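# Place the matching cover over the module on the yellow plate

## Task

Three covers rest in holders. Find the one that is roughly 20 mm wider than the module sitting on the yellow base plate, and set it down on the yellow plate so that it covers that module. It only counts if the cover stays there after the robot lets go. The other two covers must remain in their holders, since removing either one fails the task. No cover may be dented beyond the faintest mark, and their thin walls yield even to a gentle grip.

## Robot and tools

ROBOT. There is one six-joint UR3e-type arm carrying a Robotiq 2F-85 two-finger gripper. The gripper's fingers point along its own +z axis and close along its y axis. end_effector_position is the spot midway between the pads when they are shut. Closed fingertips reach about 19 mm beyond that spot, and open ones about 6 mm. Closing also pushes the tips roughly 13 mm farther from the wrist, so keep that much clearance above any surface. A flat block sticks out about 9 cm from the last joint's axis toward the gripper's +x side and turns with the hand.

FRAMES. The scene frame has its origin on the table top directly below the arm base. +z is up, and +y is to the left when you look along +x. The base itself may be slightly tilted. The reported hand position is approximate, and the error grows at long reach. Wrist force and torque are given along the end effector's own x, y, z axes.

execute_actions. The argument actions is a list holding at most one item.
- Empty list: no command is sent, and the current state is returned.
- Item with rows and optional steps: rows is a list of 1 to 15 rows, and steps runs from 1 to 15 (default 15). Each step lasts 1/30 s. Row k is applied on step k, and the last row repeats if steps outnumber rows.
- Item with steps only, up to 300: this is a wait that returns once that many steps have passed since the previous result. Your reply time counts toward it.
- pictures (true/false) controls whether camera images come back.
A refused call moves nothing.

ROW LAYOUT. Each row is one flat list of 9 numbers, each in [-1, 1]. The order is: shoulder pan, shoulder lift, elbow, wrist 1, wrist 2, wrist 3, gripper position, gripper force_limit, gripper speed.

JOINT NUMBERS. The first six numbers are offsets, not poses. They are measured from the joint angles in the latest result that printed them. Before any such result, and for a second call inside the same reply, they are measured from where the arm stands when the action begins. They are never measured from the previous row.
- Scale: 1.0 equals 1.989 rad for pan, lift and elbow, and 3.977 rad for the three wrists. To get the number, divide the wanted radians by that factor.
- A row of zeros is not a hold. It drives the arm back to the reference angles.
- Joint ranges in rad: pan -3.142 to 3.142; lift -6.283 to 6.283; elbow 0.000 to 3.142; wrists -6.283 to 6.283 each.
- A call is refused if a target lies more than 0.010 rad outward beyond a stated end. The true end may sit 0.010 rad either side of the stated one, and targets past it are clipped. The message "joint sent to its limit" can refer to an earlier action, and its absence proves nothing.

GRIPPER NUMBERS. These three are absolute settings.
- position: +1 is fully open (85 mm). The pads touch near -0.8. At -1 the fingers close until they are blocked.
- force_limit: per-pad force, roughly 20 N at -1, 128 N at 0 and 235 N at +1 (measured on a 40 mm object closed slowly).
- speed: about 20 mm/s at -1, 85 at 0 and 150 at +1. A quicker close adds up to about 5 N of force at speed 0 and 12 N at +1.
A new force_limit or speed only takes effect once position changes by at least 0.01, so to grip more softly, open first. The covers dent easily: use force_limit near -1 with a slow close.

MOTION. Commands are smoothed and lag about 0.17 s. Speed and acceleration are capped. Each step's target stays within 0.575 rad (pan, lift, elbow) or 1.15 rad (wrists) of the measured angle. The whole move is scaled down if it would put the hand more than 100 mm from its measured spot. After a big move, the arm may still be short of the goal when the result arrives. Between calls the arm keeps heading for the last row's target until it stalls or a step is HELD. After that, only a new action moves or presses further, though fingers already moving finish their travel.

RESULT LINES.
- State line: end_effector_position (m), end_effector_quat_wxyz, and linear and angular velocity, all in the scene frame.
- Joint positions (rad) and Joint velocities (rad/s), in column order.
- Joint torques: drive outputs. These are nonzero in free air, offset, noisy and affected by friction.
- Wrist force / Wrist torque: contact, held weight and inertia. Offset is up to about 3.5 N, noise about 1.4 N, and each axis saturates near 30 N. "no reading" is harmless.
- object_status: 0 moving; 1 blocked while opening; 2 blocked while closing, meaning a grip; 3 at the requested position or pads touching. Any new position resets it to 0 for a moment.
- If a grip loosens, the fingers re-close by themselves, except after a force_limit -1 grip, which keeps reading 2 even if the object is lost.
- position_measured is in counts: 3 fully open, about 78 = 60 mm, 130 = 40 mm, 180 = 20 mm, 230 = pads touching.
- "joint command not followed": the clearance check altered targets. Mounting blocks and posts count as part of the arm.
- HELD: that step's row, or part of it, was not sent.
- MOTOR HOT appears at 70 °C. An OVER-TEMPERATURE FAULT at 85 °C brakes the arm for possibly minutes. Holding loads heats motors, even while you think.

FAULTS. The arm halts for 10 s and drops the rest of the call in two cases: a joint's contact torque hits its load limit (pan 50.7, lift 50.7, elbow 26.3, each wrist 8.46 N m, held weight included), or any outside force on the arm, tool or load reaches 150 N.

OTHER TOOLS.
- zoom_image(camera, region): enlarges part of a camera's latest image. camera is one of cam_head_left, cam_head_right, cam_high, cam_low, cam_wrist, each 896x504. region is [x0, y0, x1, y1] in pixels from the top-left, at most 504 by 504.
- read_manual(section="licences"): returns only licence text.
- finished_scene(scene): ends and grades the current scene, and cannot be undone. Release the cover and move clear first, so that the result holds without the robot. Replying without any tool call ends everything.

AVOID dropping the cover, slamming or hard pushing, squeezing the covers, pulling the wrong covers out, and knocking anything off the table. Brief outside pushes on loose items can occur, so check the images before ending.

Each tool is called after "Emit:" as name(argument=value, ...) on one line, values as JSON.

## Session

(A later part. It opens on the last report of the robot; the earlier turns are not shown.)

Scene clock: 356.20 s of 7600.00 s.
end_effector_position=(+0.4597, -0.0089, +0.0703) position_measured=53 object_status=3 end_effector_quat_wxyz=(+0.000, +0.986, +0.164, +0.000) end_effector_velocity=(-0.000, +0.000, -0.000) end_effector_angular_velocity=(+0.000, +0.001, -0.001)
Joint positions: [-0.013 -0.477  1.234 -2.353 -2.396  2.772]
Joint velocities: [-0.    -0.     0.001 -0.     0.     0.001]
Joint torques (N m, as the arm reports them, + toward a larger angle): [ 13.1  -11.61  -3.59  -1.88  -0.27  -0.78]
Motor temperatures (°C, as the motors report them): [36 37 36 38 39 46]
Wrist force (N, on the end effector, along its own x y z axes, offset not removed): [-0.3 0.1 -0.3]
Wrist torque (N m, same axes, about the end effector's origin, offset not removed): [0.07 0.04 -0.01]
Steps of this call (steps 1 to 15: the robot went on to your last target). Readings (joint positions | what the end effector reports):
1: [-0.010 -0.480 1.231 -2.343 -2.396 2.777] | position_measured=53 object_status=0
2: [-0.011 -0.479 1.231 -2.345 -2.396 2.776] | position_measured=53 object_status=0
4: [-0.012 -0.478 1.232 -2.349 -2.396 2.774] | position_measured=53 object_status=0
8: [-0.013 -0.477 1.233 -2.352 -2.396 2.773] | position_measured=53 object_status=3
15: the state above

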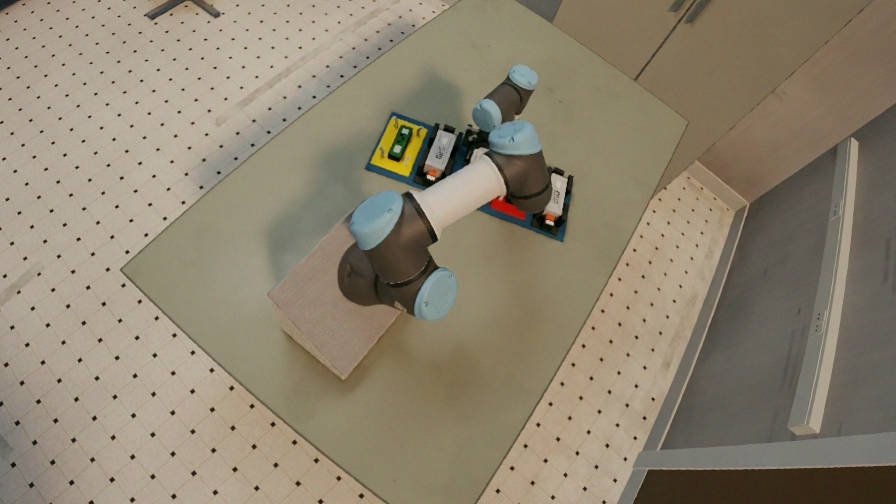

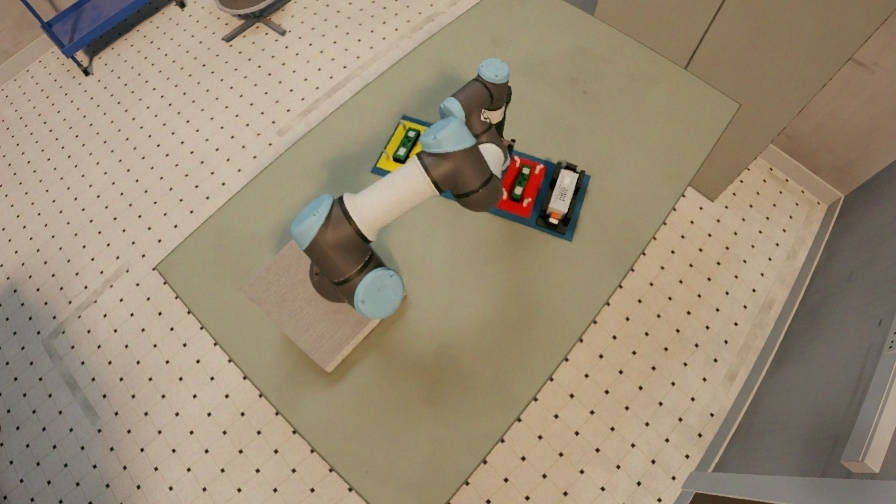

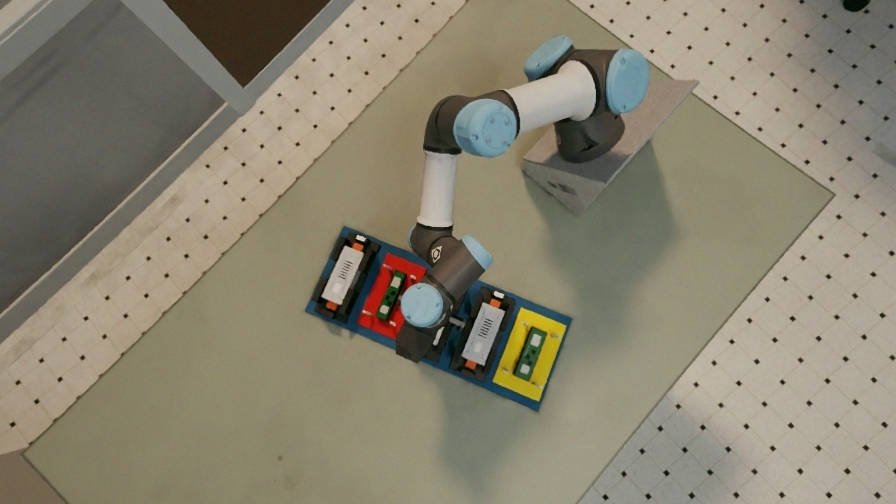

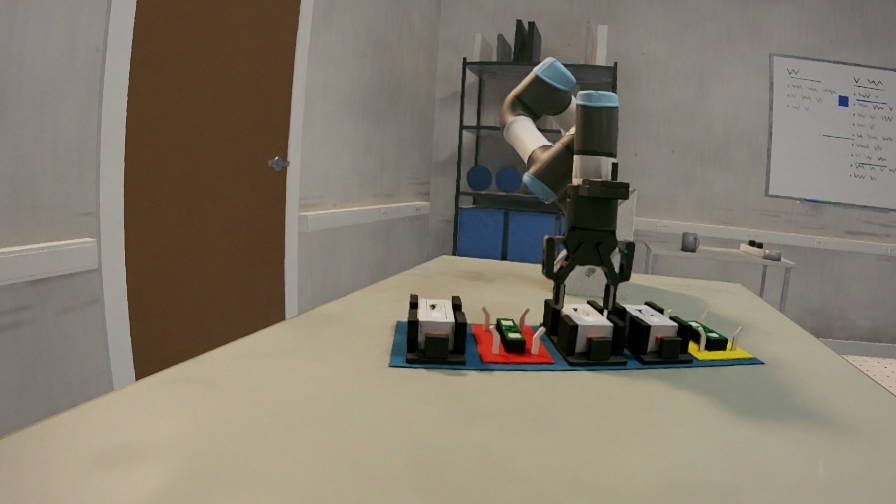

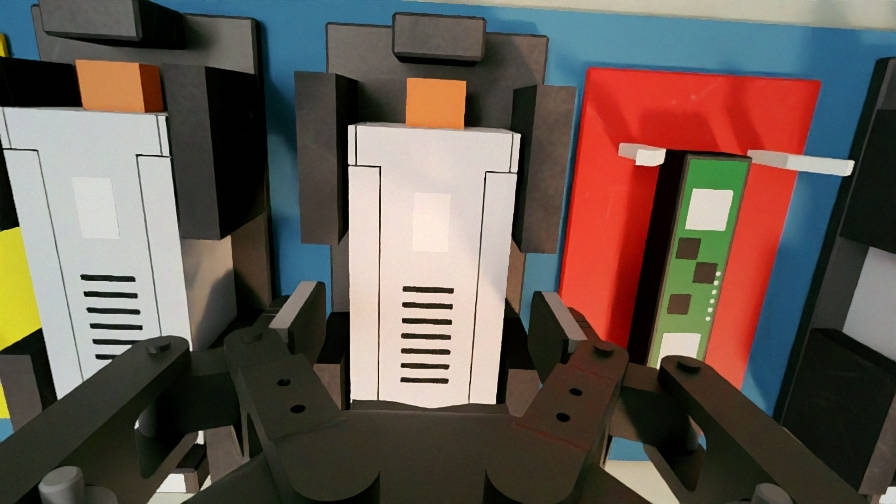

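Emit:
execute_actions(actions=[{"rows": [[-0.0028,0.0036,0.0009,-0.0038,0.0001,-0.0021,0.6,-1,0],[-0.0057,0.0072,0.0018,-0.0076,0.0001,-0.0042,0.6,-1,0],[-0.0085,0.0107,0.0027,-0.0113,0.0002,-0.0063,0.6,-1,0],[-0.0114,0.0143,0.0036,-0.0151,0.0003,-0.0084,0.6,-1,0],[-0.0142,0.0179,0.0045,-0.0189,0.0004,-0.0105,0.6,-1,0],[-0.0171,0.0215,0.0054,-0.0227,0.0004,-0.0126,0.6,-1,0],[-0.0199,0.0251,0.0063,-0.0264,0.0005,-0.0147,0.6,-1,0],[-0.0228,0.0286,0.0072,-0.0302,0.0006,-0.0168,0.6,-1,0]], "steps": 15}], pictures=false)

Emit:
execute_actions(actions=[{"steps": 15}])

Scene clock: 376.00 s of 7600.00 s.
end_effector_position=(+0.4598, -0.0089, +0.0443) position_measured=53 object_status=3 end_effector_quat_wxyz=(+0.000, +0.986, +0.164, +0.000) end_effector_velocity=(-0.000, -0.000, -0.017) end_effector_angular_velocity=(-0.000, -0.002, -0.001)
Joint positions: [-0.055 -0.424  1.247 -2.464 -2.394  2.71 ]
Joint velocities: [-0.027  0.035  0.009 -0.076  0.002 -0.041]
Joint torques (N m, as the arm reports them, + toward a larger angle): [ 13.96 -11.83  -3.14  -1.84   0.93  -0.9 ]
Motor temperatures (°C, as the motors report them): [36 37 36 38 39 46]
Wrist force (N, on the end effector, along its own x y z axes, offset not removed): [-0.2 -1.2 -0.4]
Wrist torque (N m, same axes, about the end effector's origin, offset not removed): [-0.12 0.06 0.03]
Steps of this call (steps 1 to 15: the robot went on to your last target; steps 16 to 90: nothing new was sent; then 16.30 s passed at rest; steps 91 to 105: all 15 steps of this action). Readings (joint positions | what the end effector reports):
91: [-0.013 -0.476 1.234 -2.353 -2.396 2.772] | position_measured=53 object_status=3
92: [-0.014 -0.475 1.234 -2.356 -2.396 2.770] | position_measured=53 object_status=3
94: [-0.019 -0.469 1.235 -2.368 -2.396 2.763] | position_measured=53 object_status=3
98: [-0.036 -0.448 1.241 -2.412 -2.395 2.739] | position_measured=53 object_status=3
105: the state above

Scene clock: 376.50 s of 7600.00 s.
end_effector_position=(+0.4597, -0.0089, +0.0424) position_measured=53 object_status=3 end_effector_quat_wxyz=(+0.000, +0.986, +0.164, +0.000) end_effector_velocity=(+0.000, -0.000, +0.000) end_effector_angular_velocity=(-0.000, -0.002, -0.002)
Joint positions: [-0.058 -0.42   1.248 -2.473 -2.393  2.705]
Joint velocities: [-0.    -0.     0.    -0.003  0.    -0.001]
Joint torques (N m, as the arm reports them, + toward a larger angle): [ 13.21 -11.42  -3.08  -1.81   0.98  -0.8 ]
Motor temperatures (°C, as the motors report them): [36 37 36 38 39 46]
Wrist force (N, on the end effector, along its own x y z axes, offset not removed): [0.6 -0.6 -0.1]
Wrist torque (N m, same axes, about the end effector's origin, offset not removed): [0.01 -0.11 -0.01]
Steps of this call (steps 1 to 15: the robot went on to your last target). Readings (joint positions | what the end effector reports):
1: [-0.056 -0.423 1.247 -2.467 -2.394 2.709] | position_measured=53 object_status=3
2: [-0.057 -0.422 1.247 -2.468 -2.394 2.708] | position_measured=53 object_status=3
4: [-0.057 -0.421 1.247 -2.470 -2.393 2.707] | position_measured=53 object_status=3
8: [-0.058 -0.420 1.248 -2.472 -2.393 2.706] | position_measured=53 object_status=3
15: the state above
The arm was judged still, so your last target was given up. Only a new action makes it travel on or press farther. Fingers that are still opening or closing keep moving.

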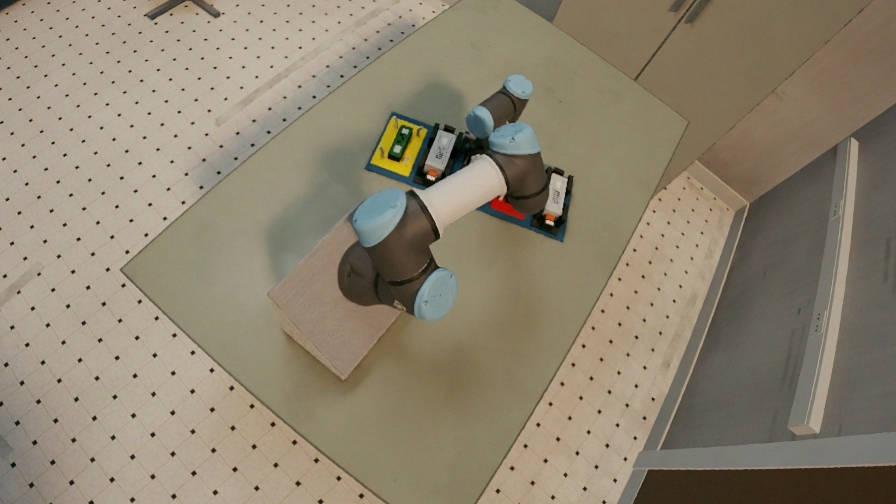

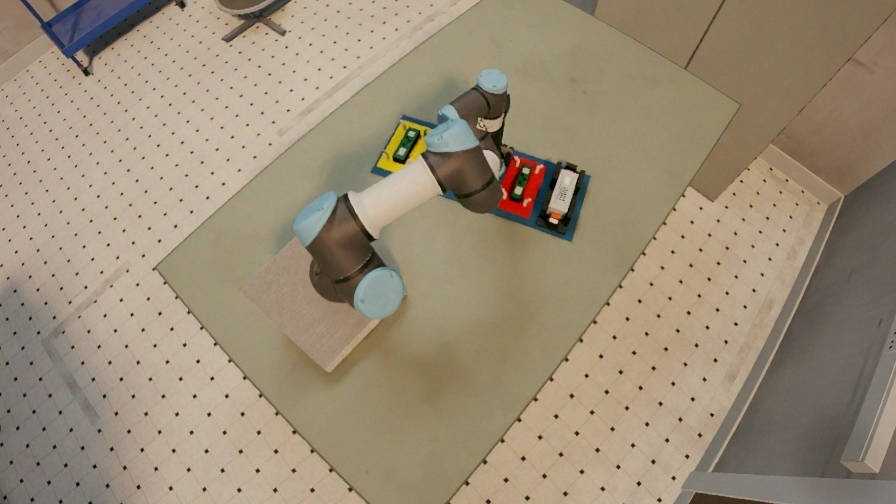

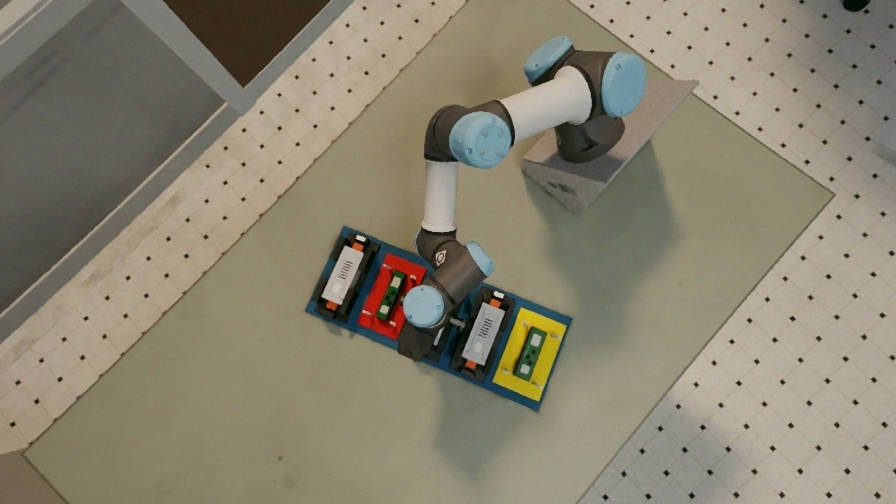

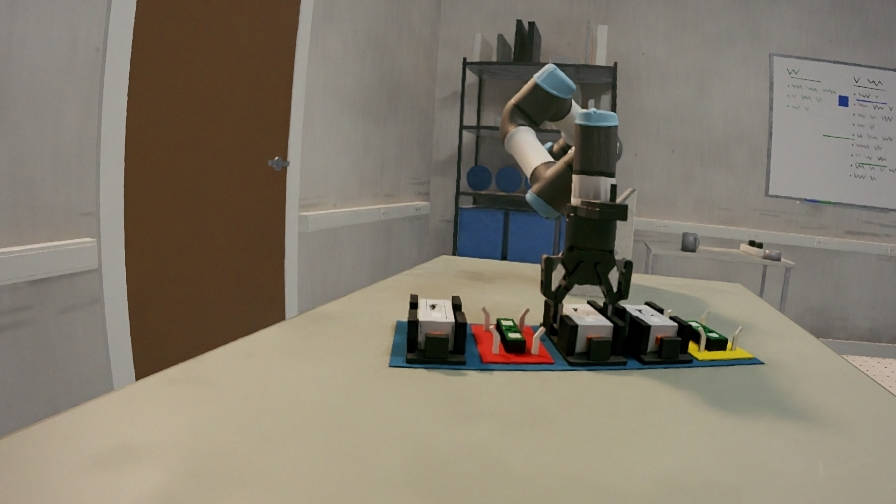

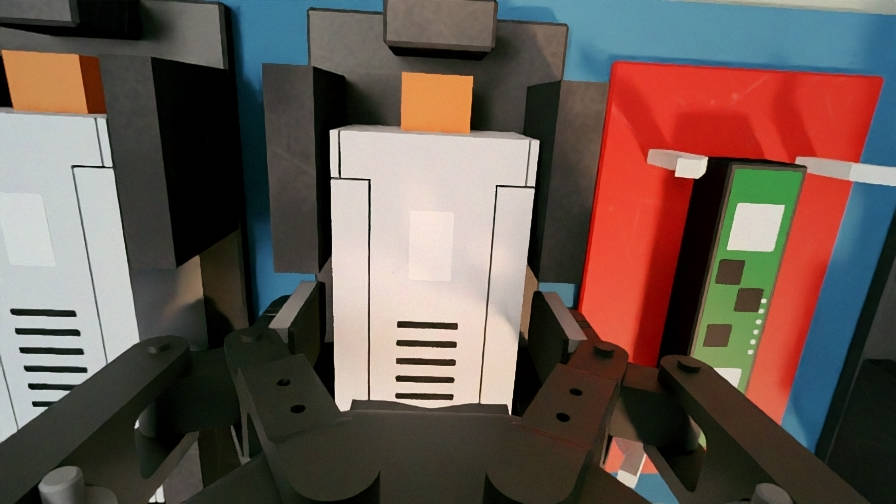

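Emit:
execute_actions(actions=[{"rows": [[0,0,0,0,0,0,-1,-1,-1]], "steps": 15}], pictures=false)

Emit:
execute_actions(actions=[{"steps": 25}])

Scene clock: 381.60 s of 7600.00 s.
end_effector_position=(+0.4597, -0.0089, +0.0423) position_measured=75 object_status=0 end_effector_quat_wxyz=(+0.000, +0.986, +0.164, +0.000) end_effector_velocity=(+0.000, -0.000, +0.001) end_effector_angular_velocity=(-0.000, -0.002, +0.001)
Joint positions: [-0.059 -0.42   1.248 -2.473 -2.393  2.705]
Joint velocities: [ 0.001 -0.001 -0.    -0.001  0.    -0.001]
Joint torques (N m, as the arm reports them, + toward a larger angle): [ 16.2  -15.05  -3.6   -0.48   0.8    0.37]
Motor temperatures (°C, as the motors report them): [36 37 36 38 39 46]
Wrist force (N, on the end effector, along its own x y z axes, offset not removed): [-1.5 -0.2 -0.1]
Wrist torque (N m, same axes, about the end effector's origin, offset not removed): [-0.02 0.27 -0.02]
Steps of this call (steps 1 to 90: nothing new was sent; then 1.60 s passed at rest; steps 91 to 105: all 15 steps of this action). Readings (joint positions | what the end effector reports):
91: [-0.059 -0.420 1.248 -2.473 -2.393 2.705] | position_measured=53 object_status=0
92: [-0.059 -0.420 1.248 -2.473 -2.393 2.705] | position_measured=54 object_status=0
94: [-0.059 -0.420 1.248 -2.473 -2.393 2.705] | position_measured=56 object_status=0
98: [-0.059 -0.420 1.248 -2.473 -2.393 2.705] | position_measured=62 object_status=0
105: the state above

Scene clock: 382.43 s of 7600.00 s.
end_effector_position=(+0.4597, -0.0089, +0.0424) position_measured=100 object_status=2 end_effector_quat_wxyz=(+0.000, +0.986, +0.164, +0.000) end_effector_velocity=(-0.000, +0.000, +0.000) end_effector_angular_velocity=(+0.000, +0.001, -0.000)
Joint positions: [-0.058 -0.42   1.248 -2.473 -2.393  2.705]
Joint velocities: [ 0.    -0.     0.     0.001  0.     0.001]
Joint torques (N m, as the arm reports them, + toward a larger angle): [ 12.81 -14.09  -6.28  -2.16  -1.97   1.11]
Motor temperatures (°C, as the motors report them): [36 37 36 38 39 46]
Wrist force (N, on the end effector, along its own x y z axes, offset not removed): [-0.3 -4.0 -6.6]
Wrist torque (N m, same axes, about the end effector's origin, offset not removed): [0.08 0.09 -0.21]
Steps of this call (steps 1 to 15: the robot went on to your last target; steps 16 to 25: nothing new was sent). Readings (joint positions | what the end effector reports):
1: [-0.059 -0.420 1.248 -2.473 -2.393 2.705] | position_measured=77 object_status=0
2: [-0.059 -0.420 1.248 -2.473 -2.393 2.705] | position_measured=78 object_status=0
4: [-0.059 -0.420 1.248 -2.473 -2.393 2.705] | position_measured=82 object_status=0
8: [-0.059 -0.420 1.248 -2.473 -2.393 2.705] | position_measured=89 object_status=0
25: the state above
The arm was judged still, so your last target was given up. Only a new action makes it travel on or press farther. Fingers that are still opening or closing keep moving.

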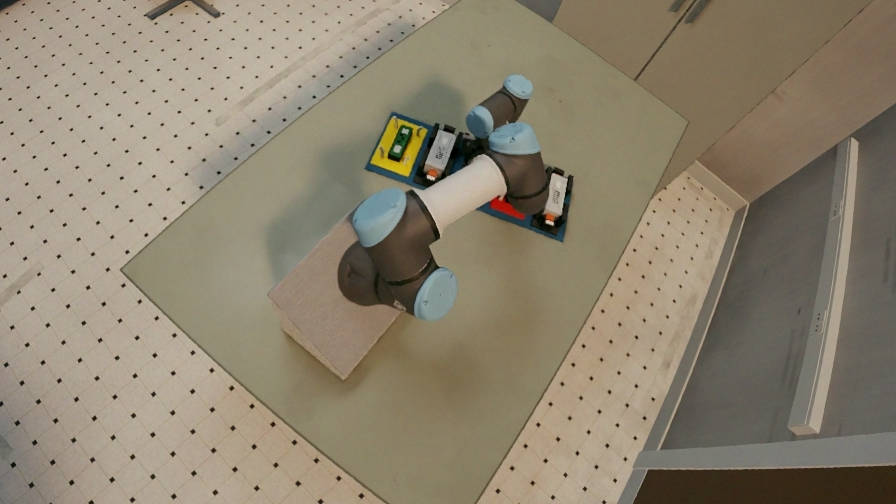

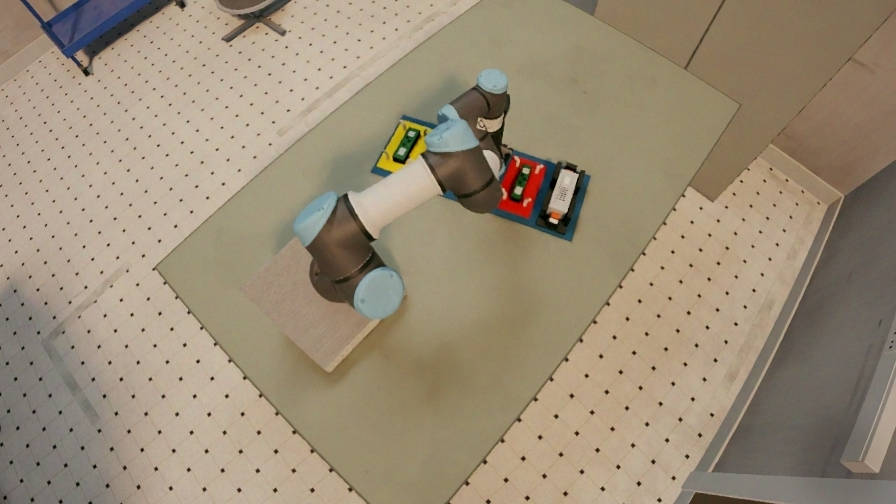

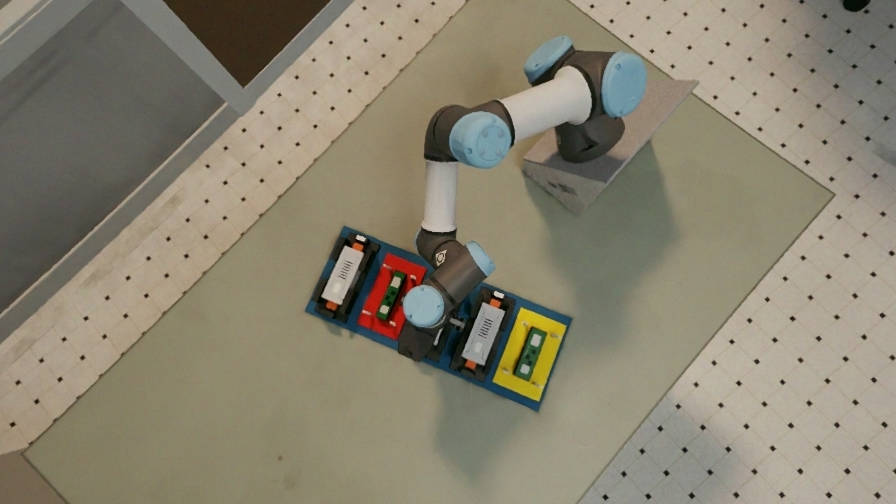

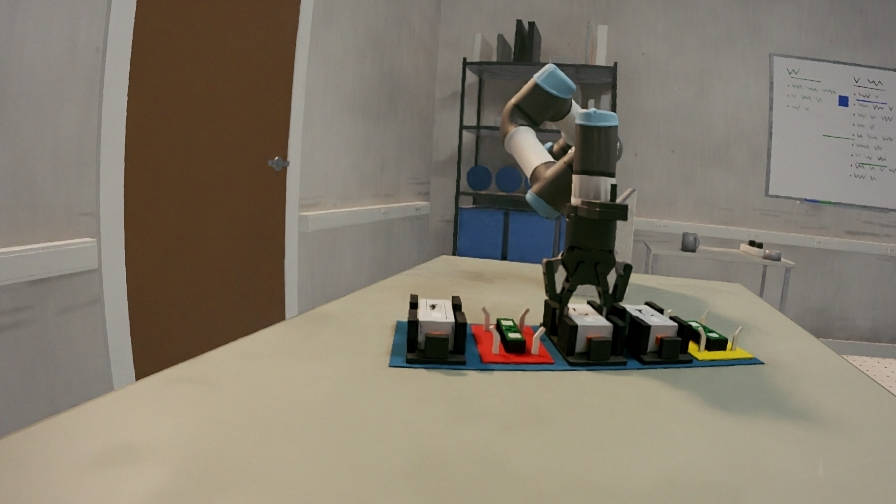

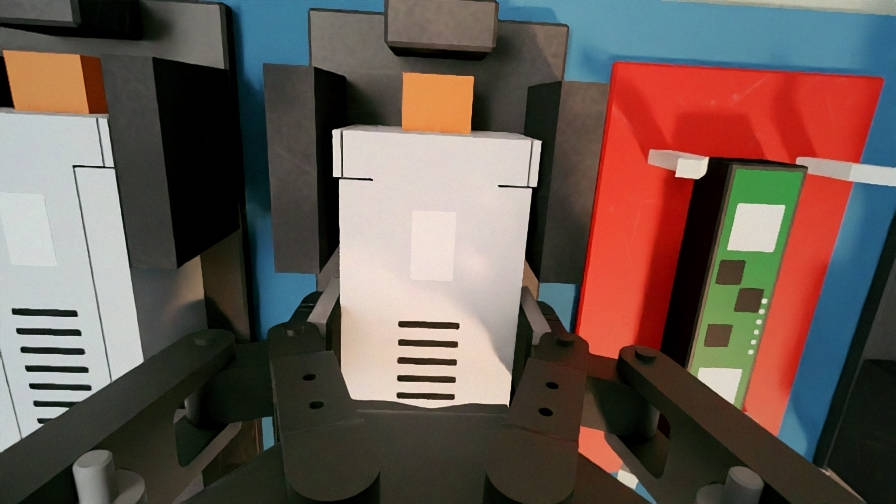

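Emit:
execute_actions(actions=[{"rows": [[0.0003,-0.0004,0,0.0004,0,0.0002,-1,-1,-1],[0.0006,-0.0008,-0.0001,0.0008,0,0.0004,-1,-1,-1],[0.0009,-0.0012,-0.0001,0.0012,0,0.0007,-1,-1,-1],[0.0012,-0.0016,-0.0001,0.0016,0,0.0009,-1,-1,-1],[0.0015,-0.002,-0.0002,0.0019,0,0.0011,-1,-1,-1],[0.0018,-0.0025,-0.0002,0.0023,-0.0001,0.0013,-1,-1,-1],[0.0021,-0.0029,-0.0002,0.0027,-0.0001,0.0016,-1,-1,-1],[0.00244,-0.00329,-0.00028,0.00311,-0.0001,0.0018,-1,-1,-1]], "steps": 15}])

Scene clock: 415.47 s of 7600.00 s.
end_effector_position=(+0.4597, -0.0089, +0.0451) position_measured=101 object_status=2 end_effector_quat_wxyz=(+0.000, +0.986, +0.164, +0.000) end_effector_velocity=(+0.000, -0.000, +0.003) end_effector_angular_velocity=(-0.000, -0.002, -0.001)
Joint positions: [-0.054 -0.426  1.247 -2.461 -2.394  2.712]
Joint velocities: [ 0.004 -0.006 -0.001  0.008 -0.     0.005]
Joint torques (N m, as the arm reports them, + toward a larger angle): [ 19.81 -18.61  -8.92  -1.24  -1.59   1.13]
Motor temperatures (°C, as the motors report them): [36 37 36 38 39 46]
Wrist force (N, on the end effector, along its own x y z axes, offset not removed): [0.5 -2.4 6.9]
Wrist torque (N m, same axes, about the end effector's origin, offset not removed): [0.09 -0.08 -0.21]
Steps of this call (steps 1 to 90: nothing new was sent; then 29.53 s passed at rest; steps 91 to 105: all 15 steps of this action). Readings (joint positions | what the end effector reports):
91: [-0.059 -0.420 1.248 -2.473 -2.393 2.705] | position_measured=100 object_status=2
92: [-0.058 -0.420 1.248 -2.473 -2.393 2.705] | position_measured=100 object_status=2
94: [-0.058 -0.420 1.248 -2.471 -2.393 2.706] | position_measured=100 object_status=2
98: [-0.056 -0.423 1.248 -2.467 -2.394 2.709] | position_measured=100 object_status=2
105: the state above

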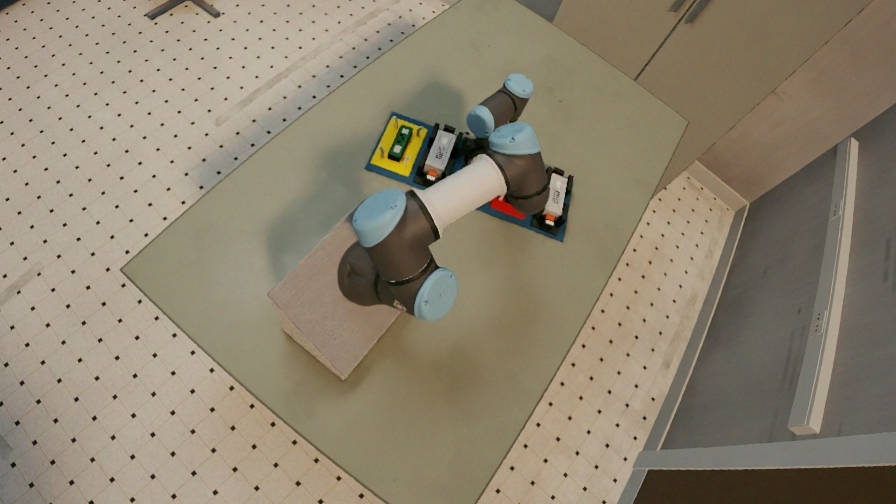

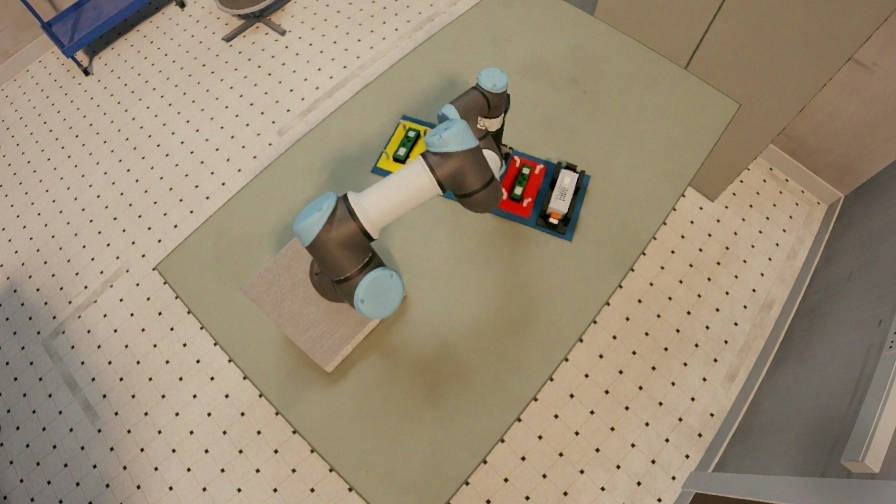

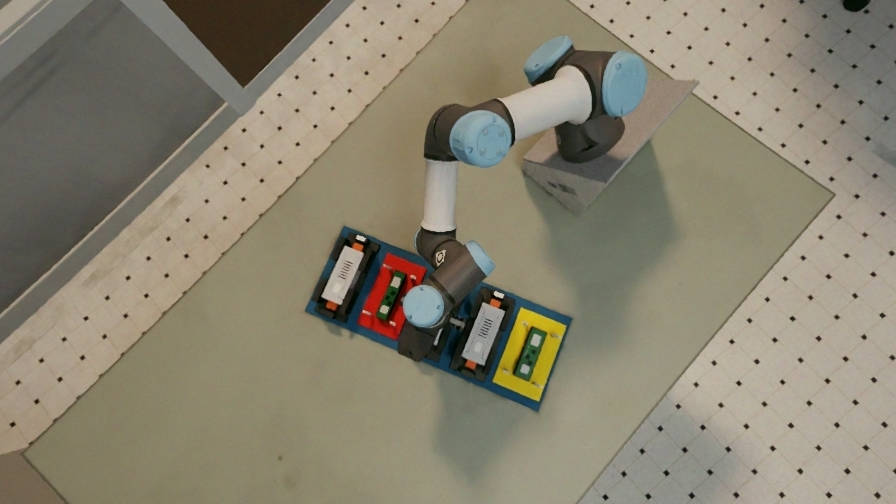

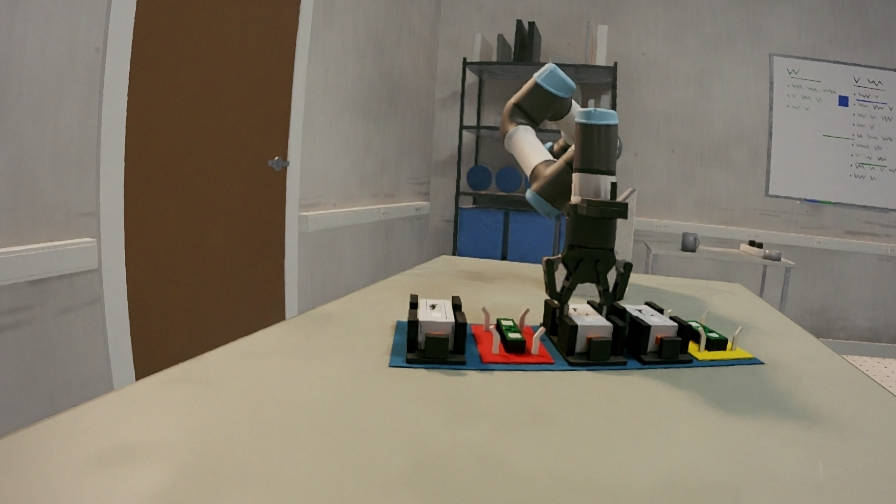

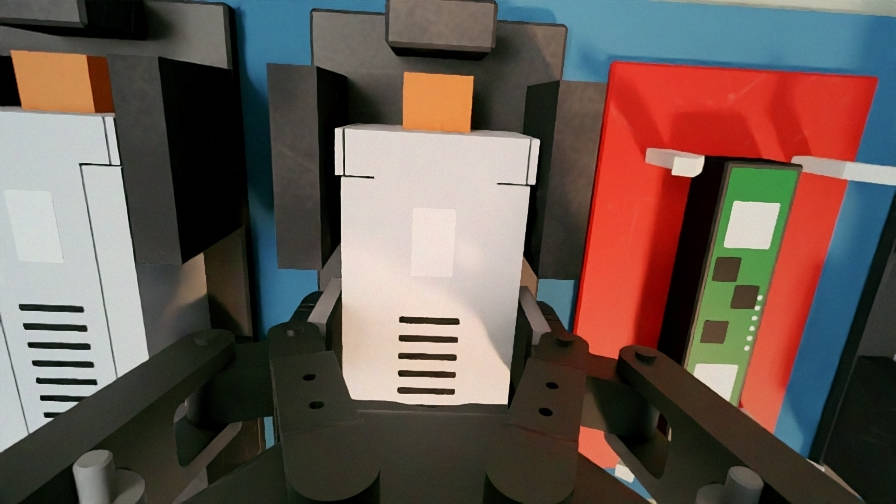

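Emit:
execute_actions(actions=[{"rows": [[0,0,0,0,0,0,-0.98,-0.88,-1]], "steps": 15}], pictures=false)

Scene clock: 434.57 s of 7600.00 s.
end_effector_position=(+0.4597, -0.0089, +0.0452) position_measured=105 object_status=2 end_effector_quat_wxyz=(+0.000, +0.986, +0.164, +0.000) end_effector_velocity=(+0.000, +0.000, -0.000) end_effector_angular_velocity=(+0.000, -0.000, +0.000)
Joint positions: [-0.054 -0.426  1.247 -2.461 -2.394  2.712]
Joint velocities: [-0.     0.     0.    -0.001  0.    -0.001]
Joint torques (N m, as the arm reports them, + toward a larger angle): [  9.09 -11.07  -6.65  -2.46  -0.97  -0.59]
Motor temperatures (°C, as the motors report them): [36 37 36 38 39 46]
Wrist force (N, on the end effector, along its own x y z axes, offset not removed): [-2.1 -5.8 -8.5]
Wrist torque (N m, same axes, about the end effector's origin, offset not removed): [-0.10 0.01 -0.24]
Steps of this call (steps 1 to 15: the robot went on to your last target; steps 16 to 90: nothing new was sent; then 15.60 s passed at rest; steps 91 to 105: all 15 steps of this action). Readings (joint positions | what the end effector reports):
91: [-0.054 -0.426 1.247 -2.461 -2.394 2.712] | position_measured=101 object_status=0
92: [-0.054 -0.426 1.247 -2.461 -2.394 2.712] | position_measured=101 object_status=0
94: [-0.054 -0.426 1.247 -2.461 -2.394 2.712] | position_measured=103 object_status=0
98: [-0.054 -0.426 1.247 -2.461 -2.394 2.712] | position_measured=105 object_status=0
105: the state above

Emit:
execute_actions(actions=[{"rows": [[0.0002,-0.0003,0,0.0003,0,0.0002,-0.98,-0.88,-1],[0.0004,-0.0006,0,0.0005,0,0.0003,-0.98,-0.88,-1],[0.0006,-0.0008,-0.0001,0.0008,0,0.0005,-0.98,-0.88,-1],[0.0008,-0.0011,-0.0001,0.001,0,0.0006,-0.98,-0.88,-1],[0.001,-0.0014,-0.0001,0.0013,0,0.0008,-0.98,-0.88,-1],[0.0012,-0.0016,-0.0002,0.0016,-0.0001,0.0009,-0.98,-0.88,-1],[0.0014,-0.0019,-0.0002,0.0018,-0.0001,0.0011,-0.98,-0.88,-1],[0.00163,-0.00218,-0.00024,0.00208,-0.0001,0.0012,-0.98,-0.88,-1]], "steps": 15}])

Scene clock: 444.67 s of 7600.00 s.
end_effector_position=(+0.4597, -0.0089, +0.0470) position_measured=105 object_status=2 end_effector_quat_wxyz=(+0.001, +0.986, +0.164, +0.000) end_effector_velocity=(+0.000, -0.000, +0.001) end_effector_angular_velocity=(-0.000, -0.000, +0.000)
Joint positions: [-0.051 -0.43   1.247 -2.454 -2.394  2.716]
Joint velocities: [ 0.002 -0.003 -0.001  0.005 -0.     0.002]
Joint torques (N m, as the arm reports them, + toward a larger angle): [ 22.07 -18.17  -8.85  -0.97  -1.17   0.89]
Motor temperatures (°C, as the motors report them): [36 37 36 38 39 46]
Wrist force (N, on the end effector, along its own x y z axes, offset not removed): [0.8 -1.6 8.4]
Wrist torque (N m, same axes, about the end effector's origin, offset not removed): [-0.14 -0.08 -0.06]
Steps of this call (steps 1 to 15: the robot went on to your last target; steps 16 to 90: nothing new was sent; then 6.60 s passed at rest; steps 91 to 105: all 15 steps of this action). Readings (joint positions | what the end effector reports):
91: [-0.054 -0.426 1.247 -2.461 -2.394 2.712] | position_measured=105 object_status=2
92: [-0.054 -0.426 1.247 -2.461 -2.394 2.712] | position_measured=105 object_status=2
94: [-0.054 -0.426 1.247 -2.460 -2.394 2.712] | position_measured=105 object_status=2
98: [-0.053 -0.428 1.247 -2.457 -2.394 2.714] | position_measured=105 object_status=2
105: the state above

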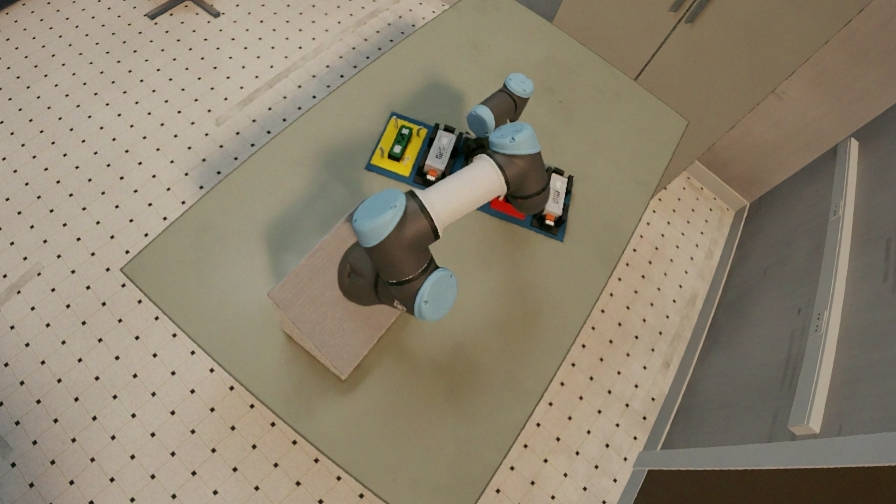

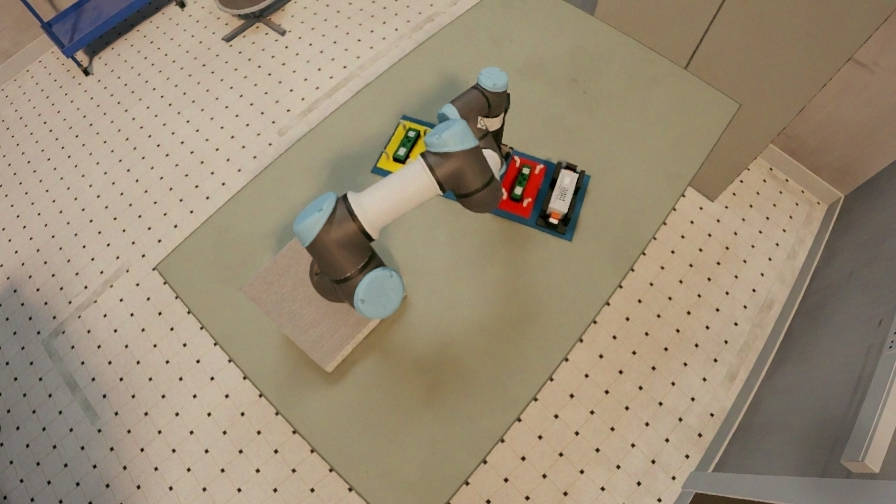

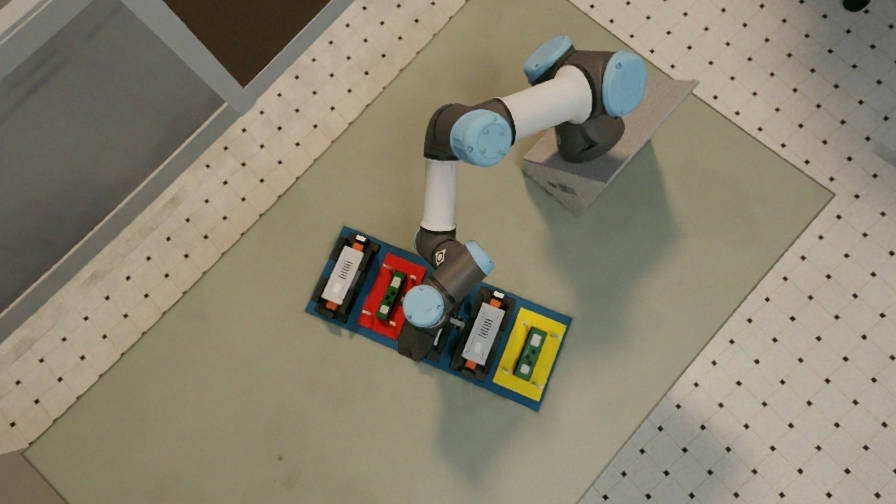

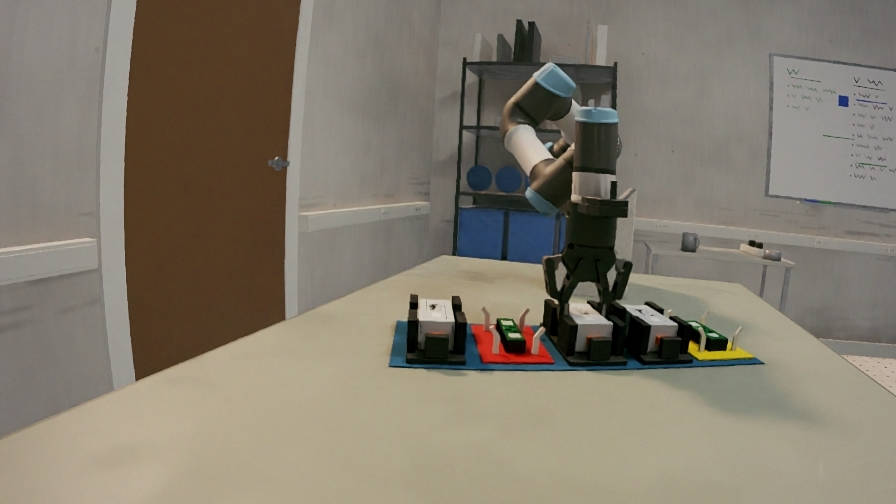

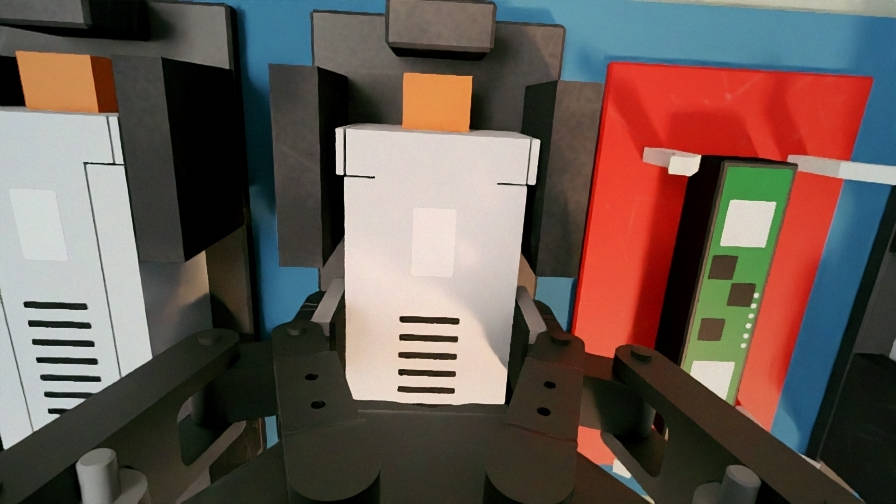

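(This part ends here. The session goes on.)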